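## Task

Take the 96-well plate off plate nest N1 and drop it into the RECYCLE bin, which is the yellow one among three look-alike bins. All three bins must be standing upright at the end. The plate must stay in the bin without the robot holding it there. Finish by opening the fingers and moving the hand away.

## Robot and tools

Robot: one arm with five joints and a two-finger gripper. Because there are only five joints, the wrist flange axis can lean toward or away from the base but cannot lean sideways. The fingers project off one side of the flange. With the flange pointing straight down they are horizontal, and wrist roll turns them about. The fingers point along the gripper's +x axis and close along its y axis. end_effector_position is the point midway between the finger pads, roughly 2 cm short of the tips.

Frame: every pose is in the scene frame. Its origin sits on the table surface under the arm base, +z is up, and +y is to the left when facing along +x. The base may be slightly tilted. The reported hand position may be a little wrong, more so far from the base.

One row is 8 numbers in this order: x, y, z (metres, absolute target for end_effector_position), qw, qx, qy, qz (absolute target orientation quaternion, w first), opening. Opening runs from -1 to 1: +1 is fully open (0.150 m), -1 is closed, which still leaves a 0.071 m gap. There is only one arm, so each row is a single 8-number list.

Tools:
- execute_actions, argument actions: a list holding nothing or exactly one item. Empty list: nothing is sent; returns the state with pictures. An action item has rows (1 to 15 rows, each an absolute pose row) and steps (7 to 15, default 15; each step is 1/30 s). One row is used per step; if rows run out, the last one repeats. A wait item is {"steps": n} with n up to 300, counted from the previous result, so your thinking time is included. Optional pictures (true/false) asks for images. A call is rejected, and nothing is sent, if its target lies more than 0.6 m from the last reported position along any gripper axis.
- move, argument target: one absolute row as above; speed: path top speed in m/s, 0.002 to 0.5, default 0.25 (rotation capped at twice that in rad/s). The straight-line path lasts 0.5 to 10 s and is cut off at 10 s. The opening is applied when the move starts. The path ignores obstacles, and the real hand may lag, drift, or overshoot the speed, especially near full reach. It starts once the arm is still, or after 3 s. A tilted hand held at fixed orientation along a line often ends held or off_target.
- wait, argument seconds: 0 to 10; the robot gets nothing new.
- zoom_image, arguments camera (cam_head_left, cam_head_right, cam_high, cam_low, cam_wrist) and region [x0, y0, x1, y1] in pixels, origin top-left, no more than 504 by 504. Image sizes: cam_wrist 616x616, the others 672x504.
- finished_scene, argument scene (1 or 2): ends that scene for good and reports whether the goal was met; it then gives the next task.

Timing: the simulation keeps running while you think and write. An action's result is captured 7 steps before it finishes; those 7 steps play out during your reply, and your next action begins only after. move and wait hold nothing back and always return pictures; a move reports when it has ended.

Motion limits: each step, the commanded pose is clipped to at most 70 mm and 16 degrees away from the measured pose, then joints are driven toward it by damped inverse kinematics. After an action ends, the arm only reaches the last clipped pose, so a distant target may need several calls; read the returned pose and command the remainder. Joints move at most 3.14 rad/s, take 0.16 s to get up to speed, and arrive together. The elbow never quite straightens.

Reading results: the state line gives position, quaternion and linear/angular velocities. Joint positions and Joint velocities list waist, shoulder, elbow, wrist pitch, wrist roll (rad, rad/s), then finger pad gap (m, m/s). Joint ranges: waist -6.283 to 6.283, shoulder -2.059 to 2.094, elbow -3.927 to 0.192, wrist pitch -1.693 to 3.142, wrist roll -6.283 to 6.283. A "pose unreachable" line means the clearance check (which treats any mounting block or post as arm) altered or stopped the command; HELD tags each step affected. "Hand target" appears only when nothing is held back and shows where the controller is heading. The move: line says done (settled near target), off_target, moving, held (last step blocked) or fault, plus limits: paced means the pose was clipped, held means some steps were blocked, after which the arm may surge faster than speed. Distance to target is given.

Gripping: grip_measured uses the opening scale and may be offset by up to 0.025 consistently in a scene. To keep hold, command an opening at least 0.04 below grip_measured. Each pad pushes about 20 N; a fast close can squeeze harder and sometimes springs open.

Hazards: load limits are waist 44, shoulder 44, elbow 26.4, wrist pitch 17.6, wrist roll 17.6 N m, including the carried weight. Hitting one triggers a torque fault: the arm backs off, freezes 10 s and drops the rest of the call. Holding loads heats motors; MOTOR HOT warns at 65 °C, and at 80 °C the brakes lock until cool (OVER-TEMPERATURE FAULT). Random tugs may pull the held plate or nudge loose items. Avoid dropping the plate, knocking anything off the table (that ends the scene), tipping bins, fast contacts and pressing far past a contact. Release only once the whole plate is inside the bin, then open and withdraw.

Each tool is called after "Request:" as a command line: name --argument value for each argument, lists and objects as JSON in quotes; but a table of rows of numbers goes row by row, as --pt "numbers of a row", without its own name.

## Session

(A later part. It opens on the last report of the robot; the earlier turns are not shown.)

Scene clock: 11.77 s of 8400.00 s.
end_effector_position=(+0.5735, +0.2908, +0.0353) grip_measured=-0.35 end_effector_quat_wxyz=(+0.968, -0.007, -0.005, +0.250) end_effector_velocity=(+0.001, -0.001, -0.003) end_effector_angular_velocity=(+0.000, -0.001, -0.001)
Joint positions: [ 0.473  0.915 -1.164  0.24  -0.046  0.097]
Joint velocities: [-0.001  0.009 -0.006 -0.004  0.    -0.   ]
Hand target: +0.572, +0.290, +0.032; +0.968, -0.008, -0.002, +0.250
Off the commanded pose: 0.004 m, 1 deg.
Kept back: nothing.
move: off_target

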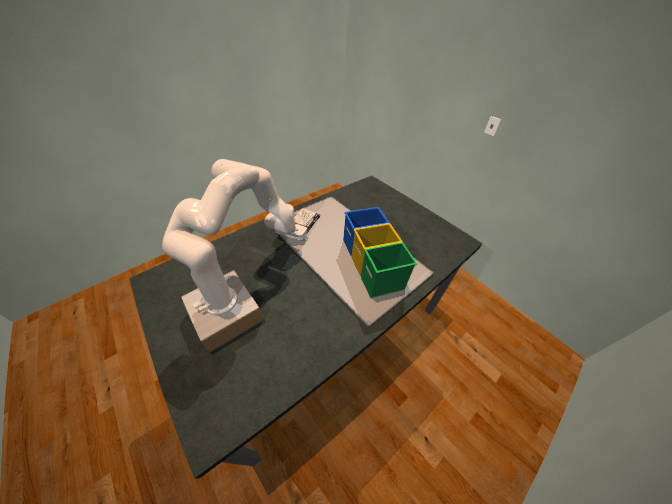

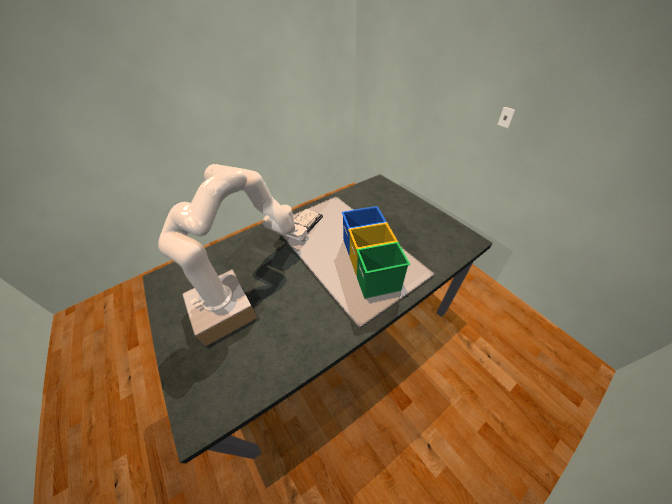

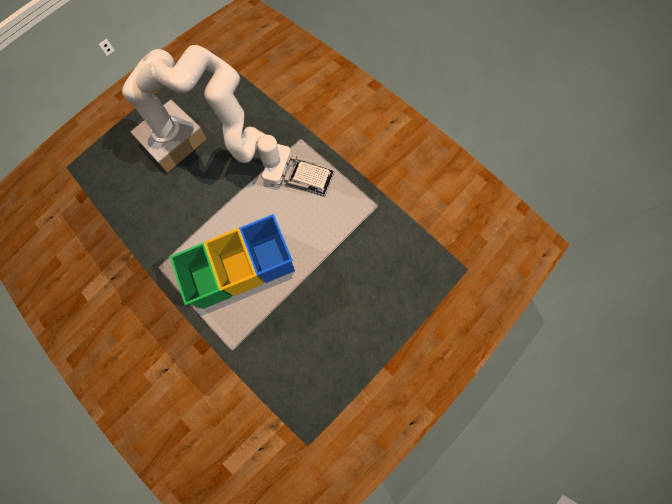

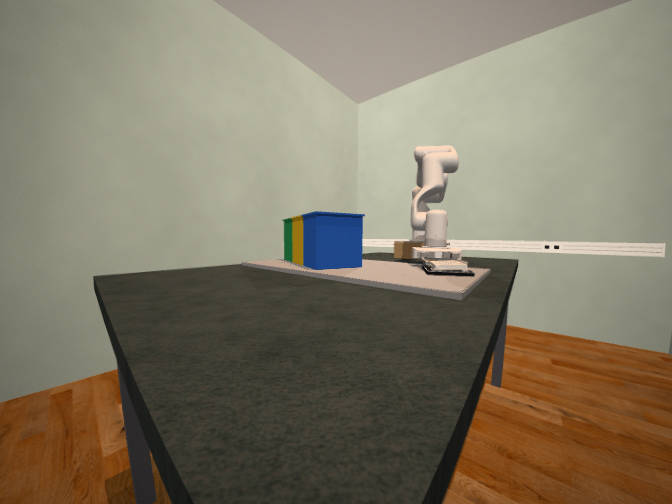

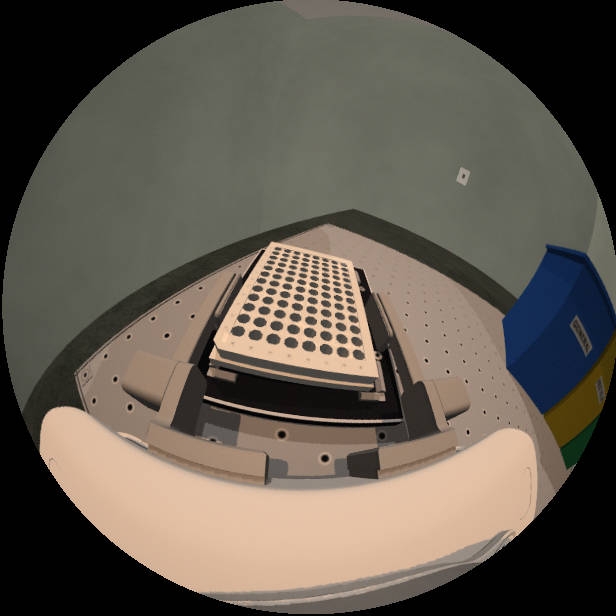

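Request:
move --target '[0.585,0.297,0.037,0.968,0,0,0.25,-0.35]' --speed 0.03

Request:
move --target '[0.585,0.297,0.037,0.968,0,0,0.25,-0.9]'

Request:
move --target '[0.585,0.297,0.12,0.968,0,0,0.25,-0.9]' --speed 0.05

Scene clock: 12.80 s of 8400.00 s.
end_effector_position=(+0.5843, +0.2966, +0.0358) grip_measured=-0.35 end_effector_quat_wxyz=(+0.968, -0.008, -0.000, +0.250) end_effector_velocity=(+0.002, +0.000, +0.001) end_effector_angular_velocity=(+0.000, -0.000, -0.001)
Joint positions: [ 0.474  0.93  -1.216  0.287 -0.044  0.097]
Joint velocities: [-0.001 -0.    -0.004  0.004  0.     0.   ]
Hand target: +0.585, +0.297, +0.037; +0.968, -0.008, -0.002, +0.250
Off the commanded pose: 0.001 m, 1 deg.
Kept back: nothing.
move: done

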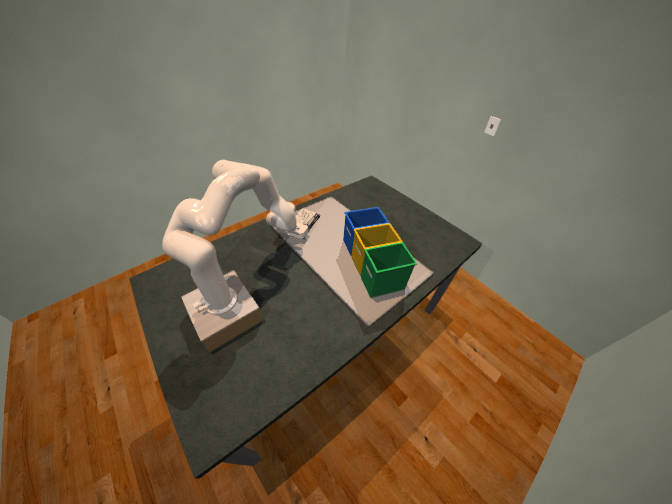

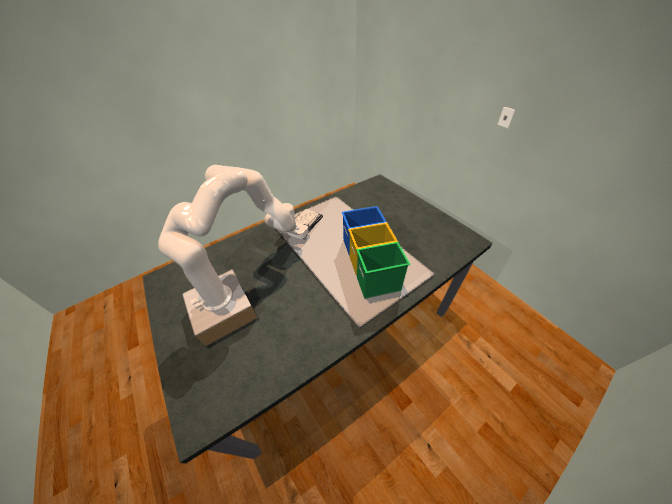

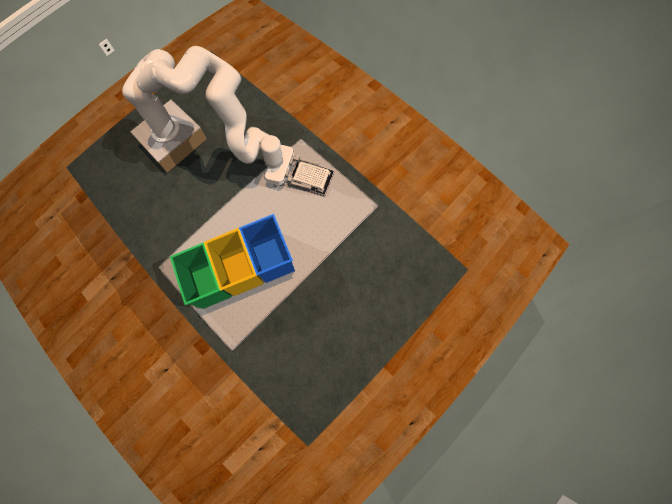

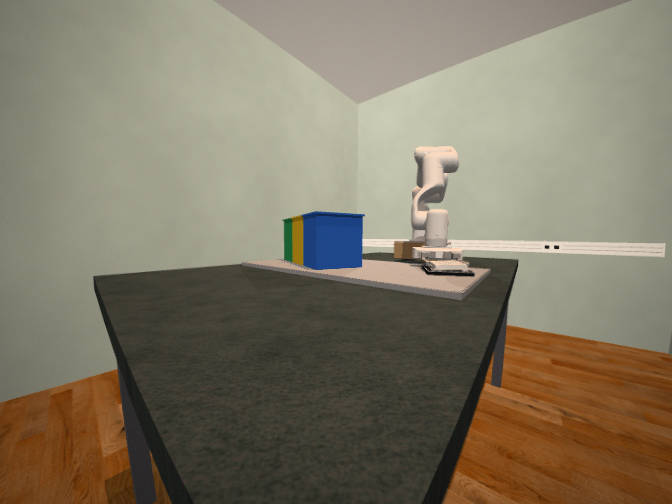

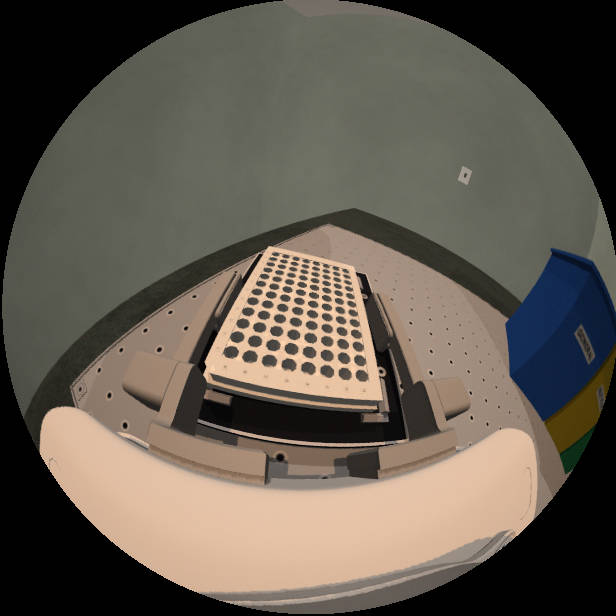

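Scene clock: 13.50 s of 8400.00 s.
end_effector_position=(+0.5846, +0.2965, +0.0362) grip_measured=-0.60 end_effector_quat_wxyz=(+0.968, -0.008, -0.001, +0.250) end_effector_velocity=(+0.000, +0.000, +0.001) end_effector_angular_velocity=(+0.000, -0.001, +0.001)
Joint positions: [ 0.474  0.929 -1.216  0.287 -0.044  0.087]
Joint velocities: [ 0.    -0.001 -0.    -0.    -0.    -0.   ]
Hand target: +0.585, +0.297, +0.037; +0.968, -0.008, -0.002, +0.250
Off the commanded pose: 0.001 m, 1 deg.
Kept back: nothing.
move: done

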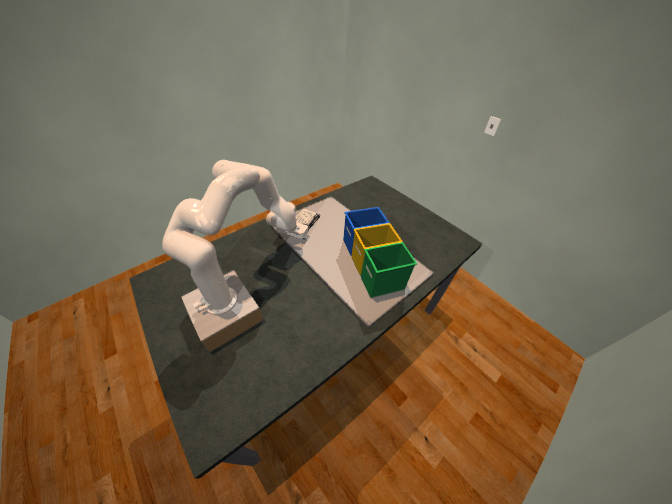

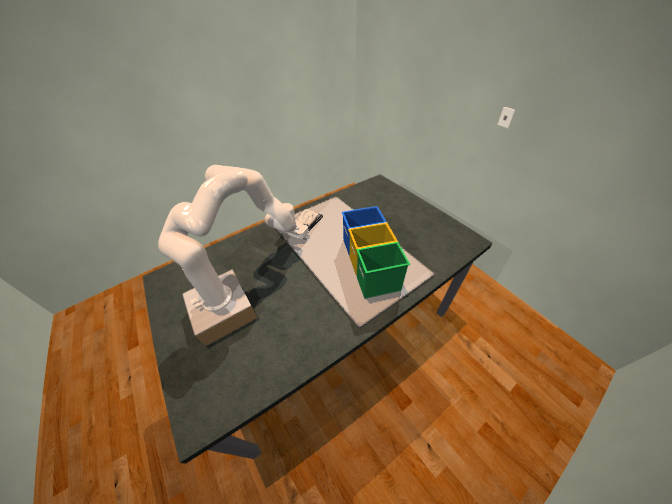

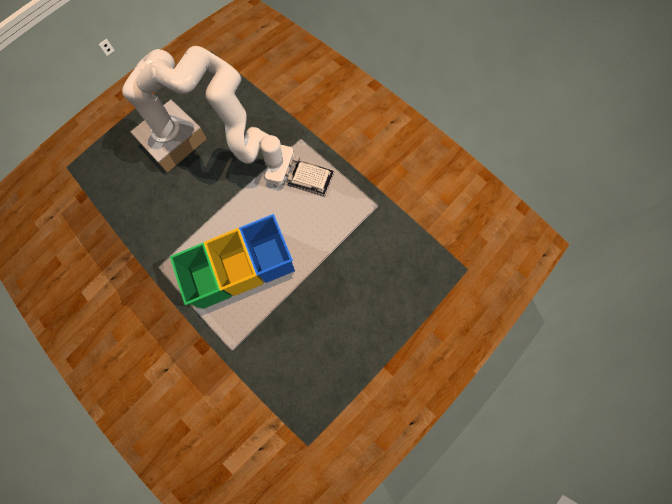

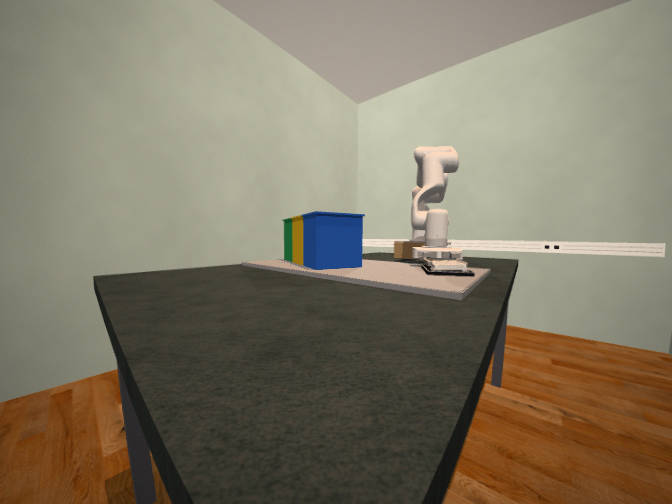

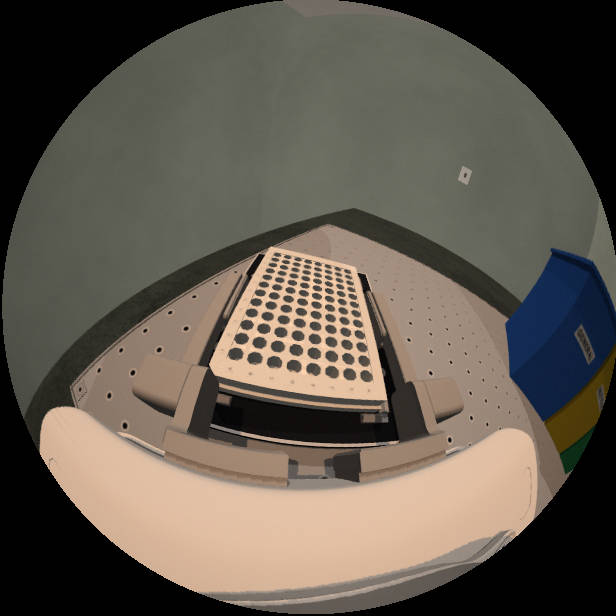

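Scene clock: 15.50 s of 8400.00 s.
end_effector_position=(+0.5850, +0.2970, +0.1197) grip_measured=-0.60 end_effector_quat_wxyz=(+0.968, -0.008, -0.001, +0.250) end_effector_velocity=(-0.002, -0.000, -0.000) end_effector_angular_velocity=(-0.002, +0.005, +0.001)
Joint positions: [ 0.472  0.688 -1.104  0.415 -0.047  0.087]
Joint velocities: [ 0.001 -0.004  0.004  0.006 -0.001  0.   ]
Hand target: +0.585, +0.297, +0.120; +0.968, -0.008, -0.002, +0.250
Off the commanded pose: 0.000 m, 1 deg.
Kept back: nothing.
move: done

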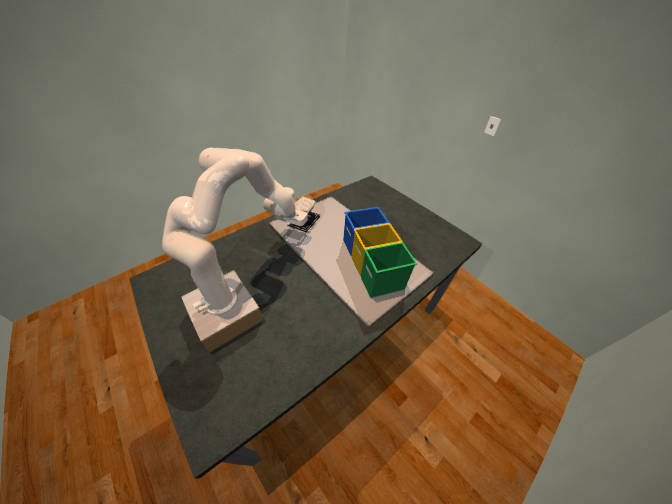

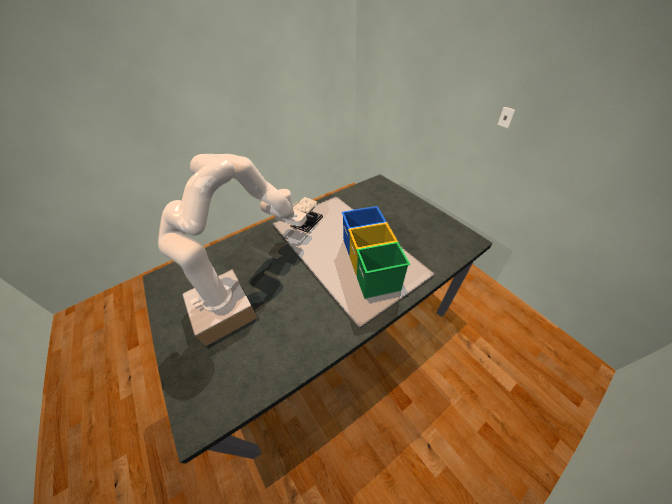

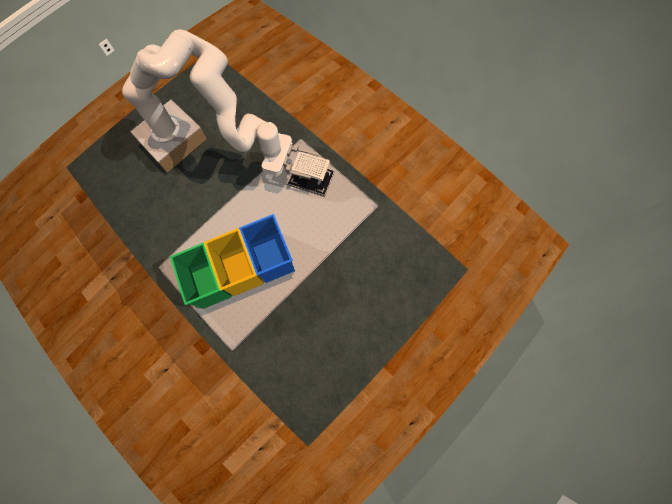

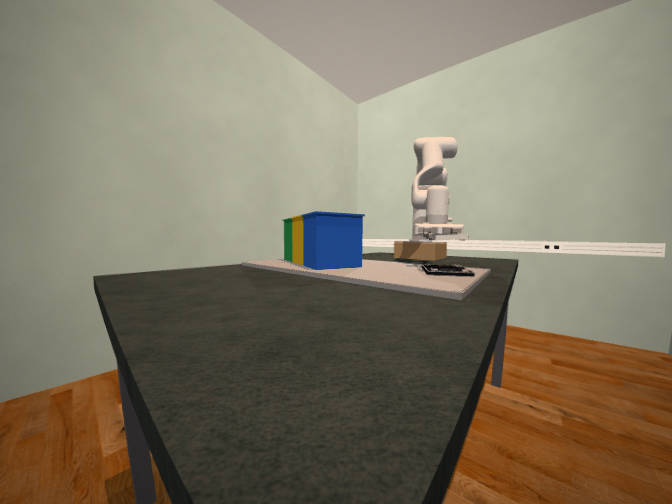

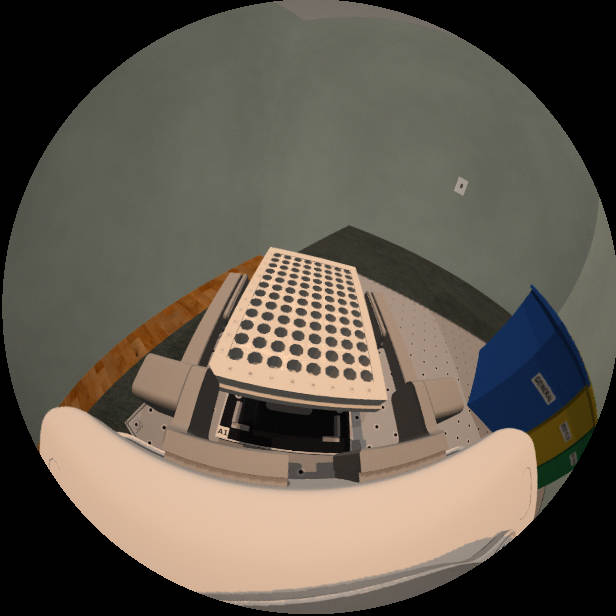

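Request:
move --target '[0.55,0.2,0.33,0.968,0,0,0.25,-0.9]' --speed 0.15

Request:
move --target '[0.45,-0.11,0.33,0.122,0,0,0.993,-0.9]' --speed 0.15

Request:
move --target '[0.635,-0.155,0.31,0.086,-0.702,0.086,0.702,-0.9]' --speed 0.15

Scene clock: 18.03 s of 8400.00 s.
end_effector_position=(+0.5502, +0.2000, +0.3297) grip_measured=-0.60 end_effector_quat_wxyz=(+0.968, -0.008, +0.000, +0.250) end_effector_velocity=(+0.000, -0.000, +0.004) end_effector_angular_velocity=(+0.001, -0.004, +0.002)
Joint positions: [ 0.3    0.011 -0.853  0.843 -0.218  0.087]
Joint velocities: [-0.002 -0.007 -0.003  0.006 -0.003 -0.   ]
Hand target: +0.550, +0.200, +0.330; +0.968, -0.008, -0.000, +0.250
Off the commanded pose: 0.000 m, 1 deg.
Kept back: nothing.
move: done

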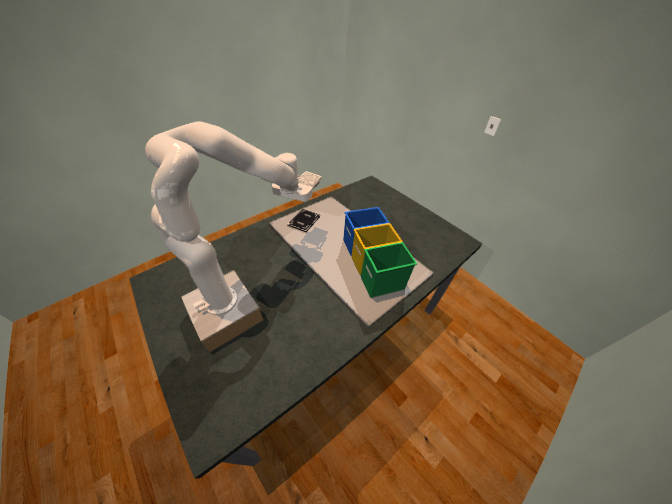

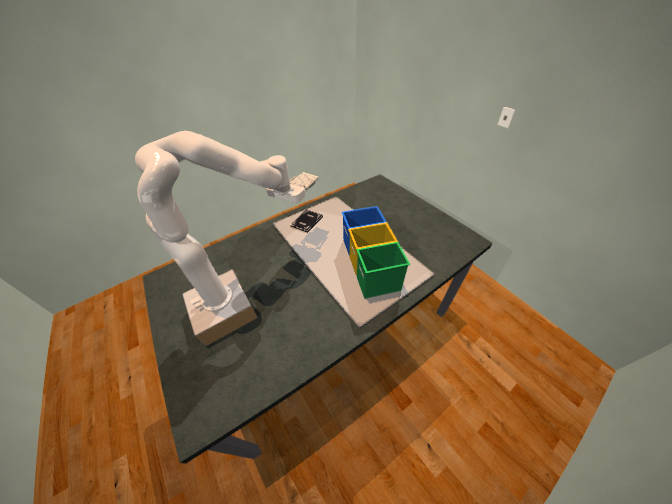

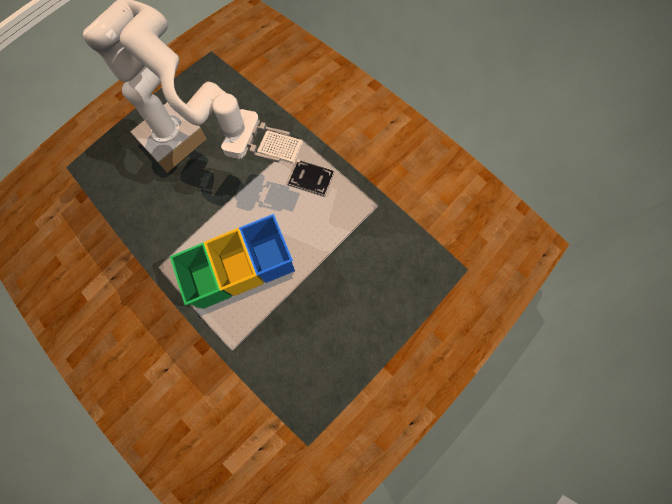

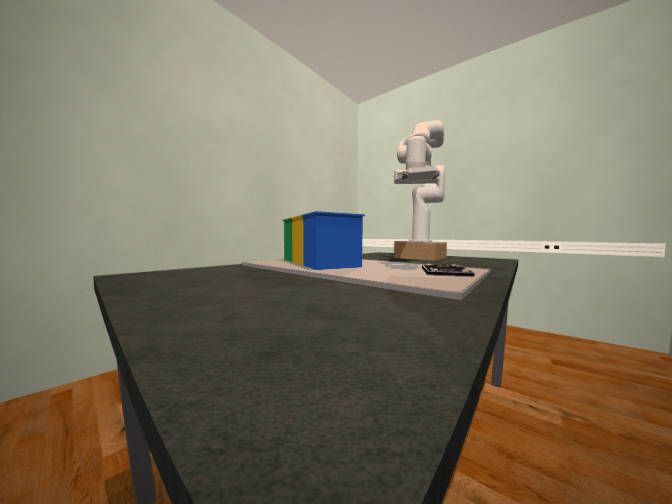

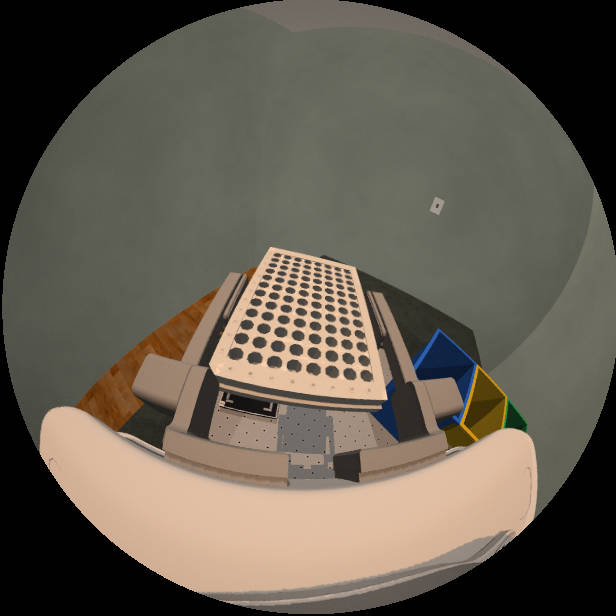

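Scene clock: 26.40 s of 8400.00 s.
end_effector_position=(+0.4505, -0.1109, +0.3298) grip_measured=-0.63 end_effector_quat_wxyz=(+0.122, +0.001, +0.007, +0.992) end_effector_velocity=(-0.001, -0.001, -0.000) end_effector_angular_velocity=(+0.000, +0.001, +0.008)
Joint positions: [-0.234  0.589 -1.653  1.073 -3.144  0.086]
Joint velocities: [ 0.    -0.     0.001 -0.    -0.008  0.   ]
Hand target: +0.450, -0.111, +0.330; +0.122, +0.001, +0.007, +0.993
Off the commanded pose: 0.001 m, 1 deg.
Kept back: nothing.
move: done

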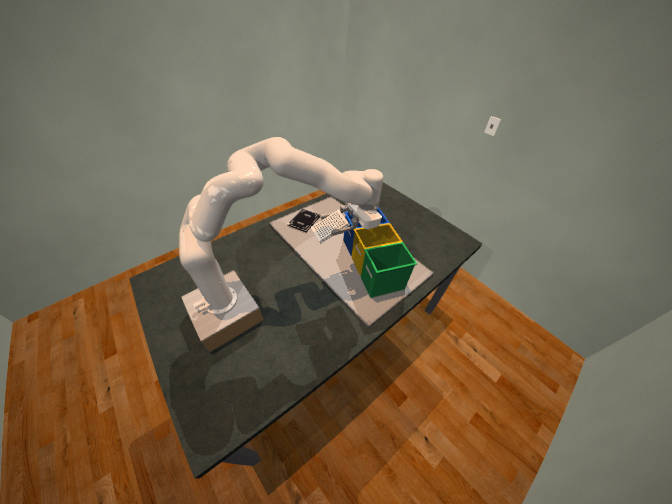

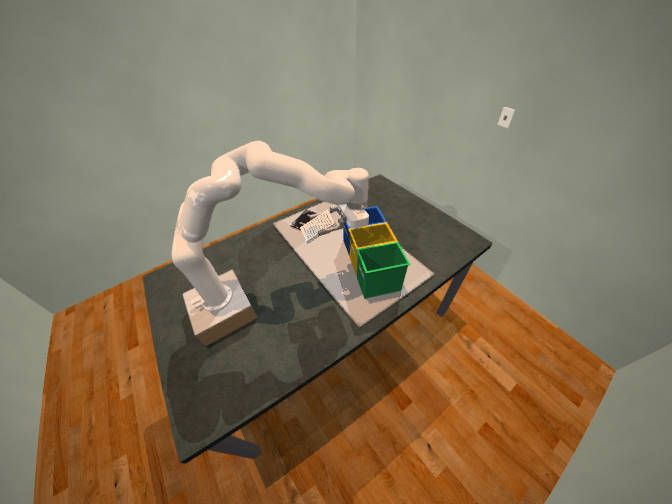

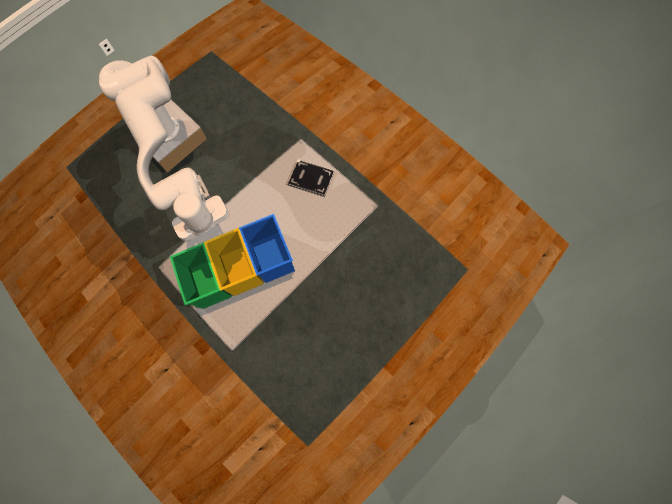

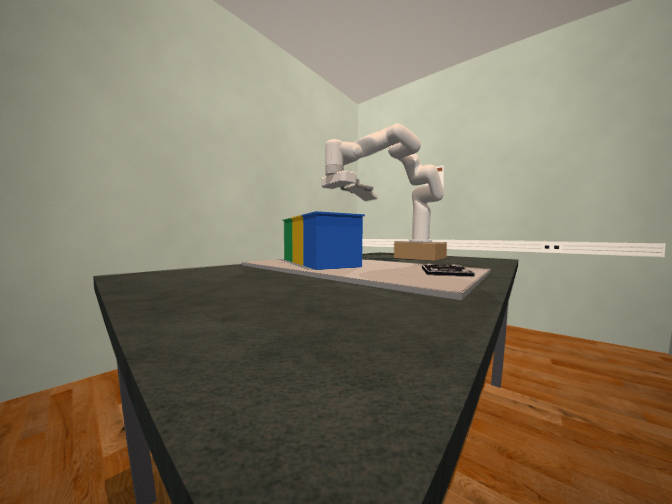

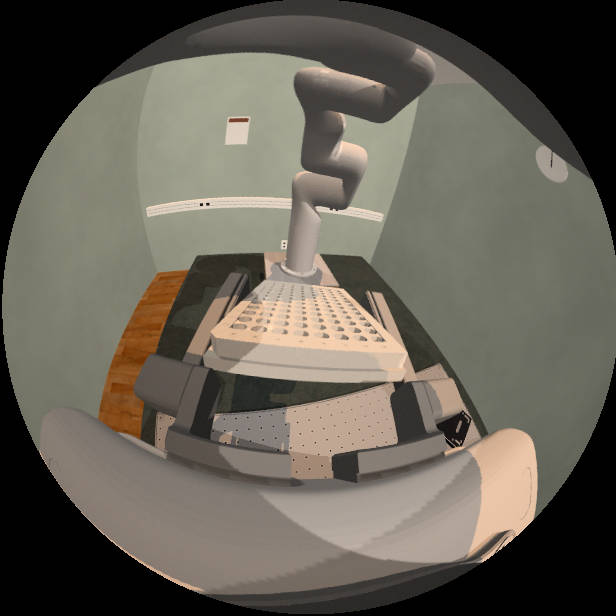

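Scene clock: 32.03 s of 8400.00 s.
end_effector_position=(+0.6351, -0.1547, +0.3102) grip_measured=-0.63 end_effector_quat_wxyz=(-0.086, +0.702, -0.087, -0.702) end_effector_velocity=(+0.001, -0.001, +0.000) end_effector_angular_velocity=(-0.002, -0.008, -0.001)
Joint positions: [-0.233  0.627 -1.425 -0.764 -3.13   0.086]
Joint velocities: [-0.001  0.004 -0.003 -0.009  0.001  0.   ]
Hand target: +0.635, -0.155, +0.310; -0.086, +0.702, -0.087, -0.702
Off the commanded pose: 0.000 m, 0 deg.
Kept back: nothing.
move: done

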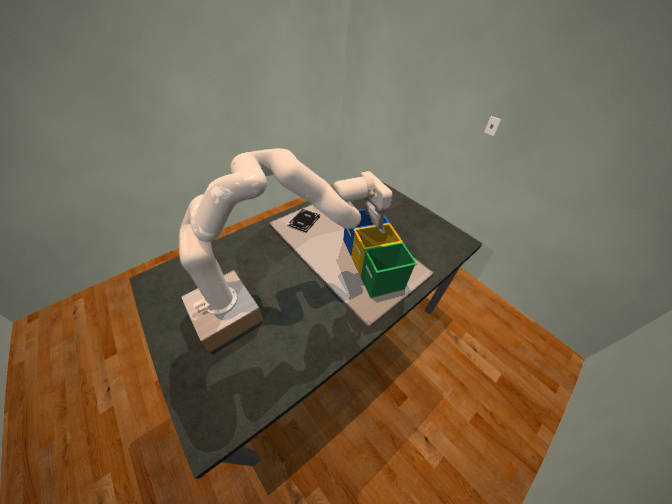

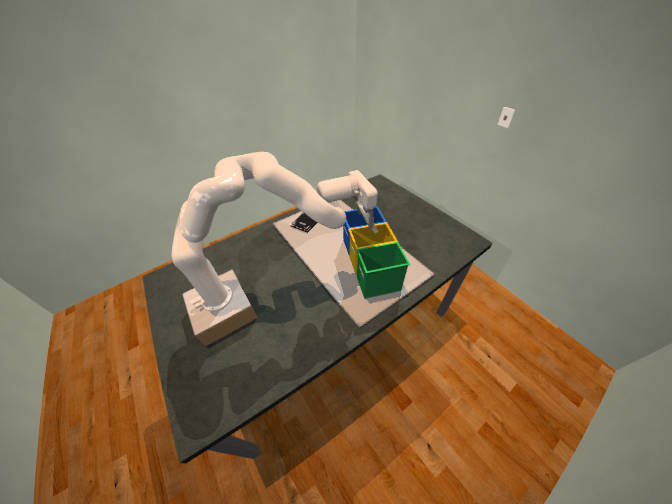

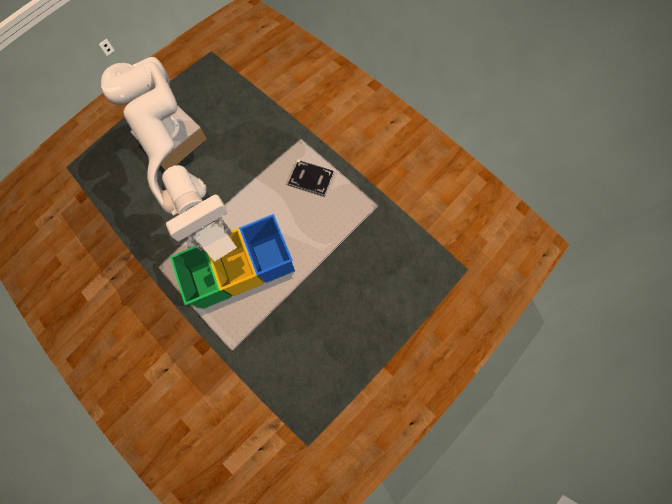

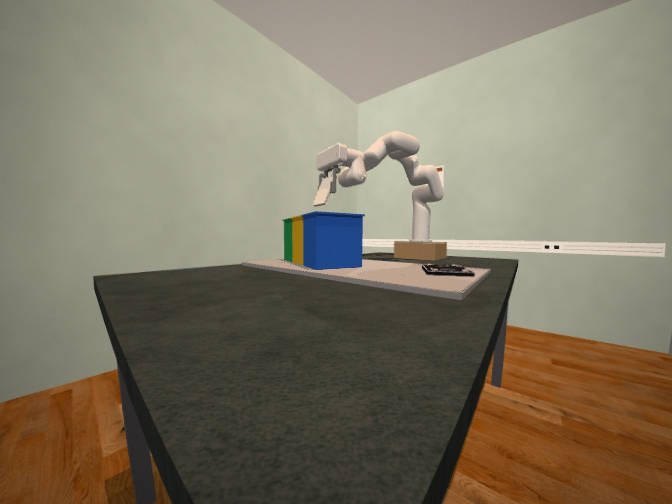

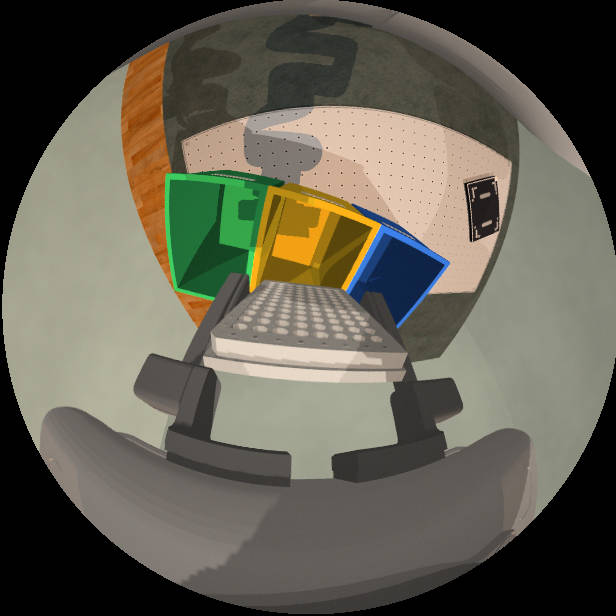

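Request:
move --target '[0.62,-0.151,0.245,0.086,-0.702,0.086,0.702,-0.9]' --speed 0.05

Request:
zoom_image --camera "cam_head_left" --region '[290,150,450,270]'

Scene clock: 33.97 s of 8400.00 s.
end_effector_position=(+0.6201, -0.1510, +0.2453) grip_measured=-0.63 end_effector_quat_wxyz=(-0.086, +0.702, -0.087, -0.702) end_effector_velocity=(+0.000, -0.000, +0.000) end_effector_angular_velocity=(-0.002, -0.004, +0.000)
Joint positions: [-0.232  0.717 -1.355 -0.924 -3.129  0.086]
Joint velocities: [ 0.     0.001 -0.    -0.006 -0.001  0.   ]
Hand target: +0.620, -0.151, +0.245; -0.086, +0.702, -0.086, -0.702
Off the commanded pose: 0.000 m, 0 deg.
Kept back: nothing.
move: done

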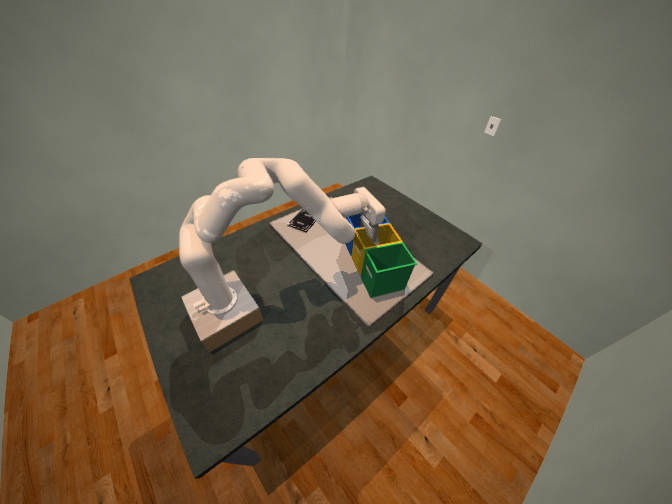

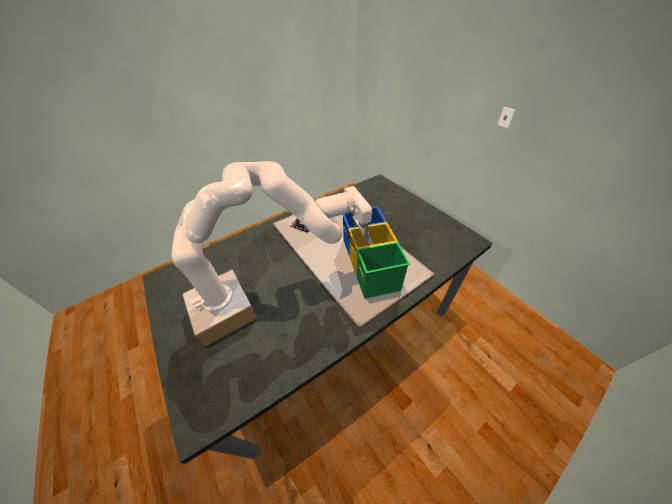

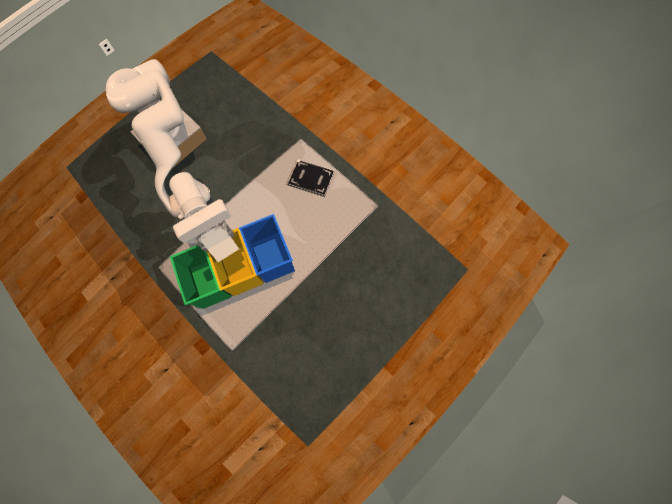

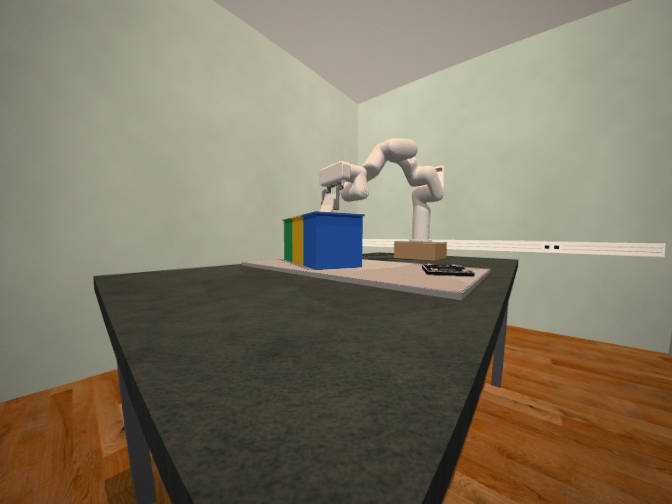

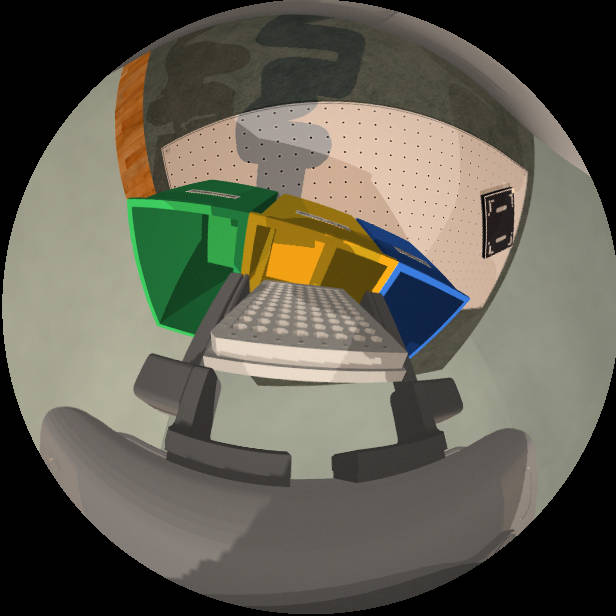

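Region (290, 150, 450, 270) of cam_head_left's 672x504 image, scaled by 3.150, with more detail than that image has; it fills the top 378 rows of this view, and the rest is white.

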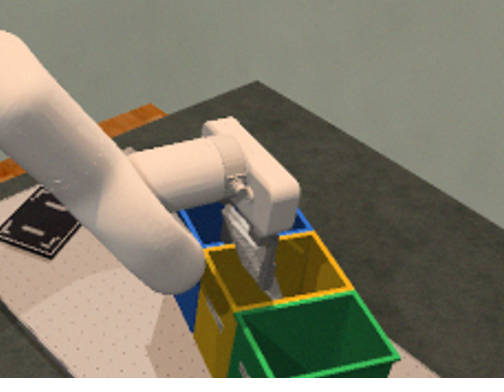

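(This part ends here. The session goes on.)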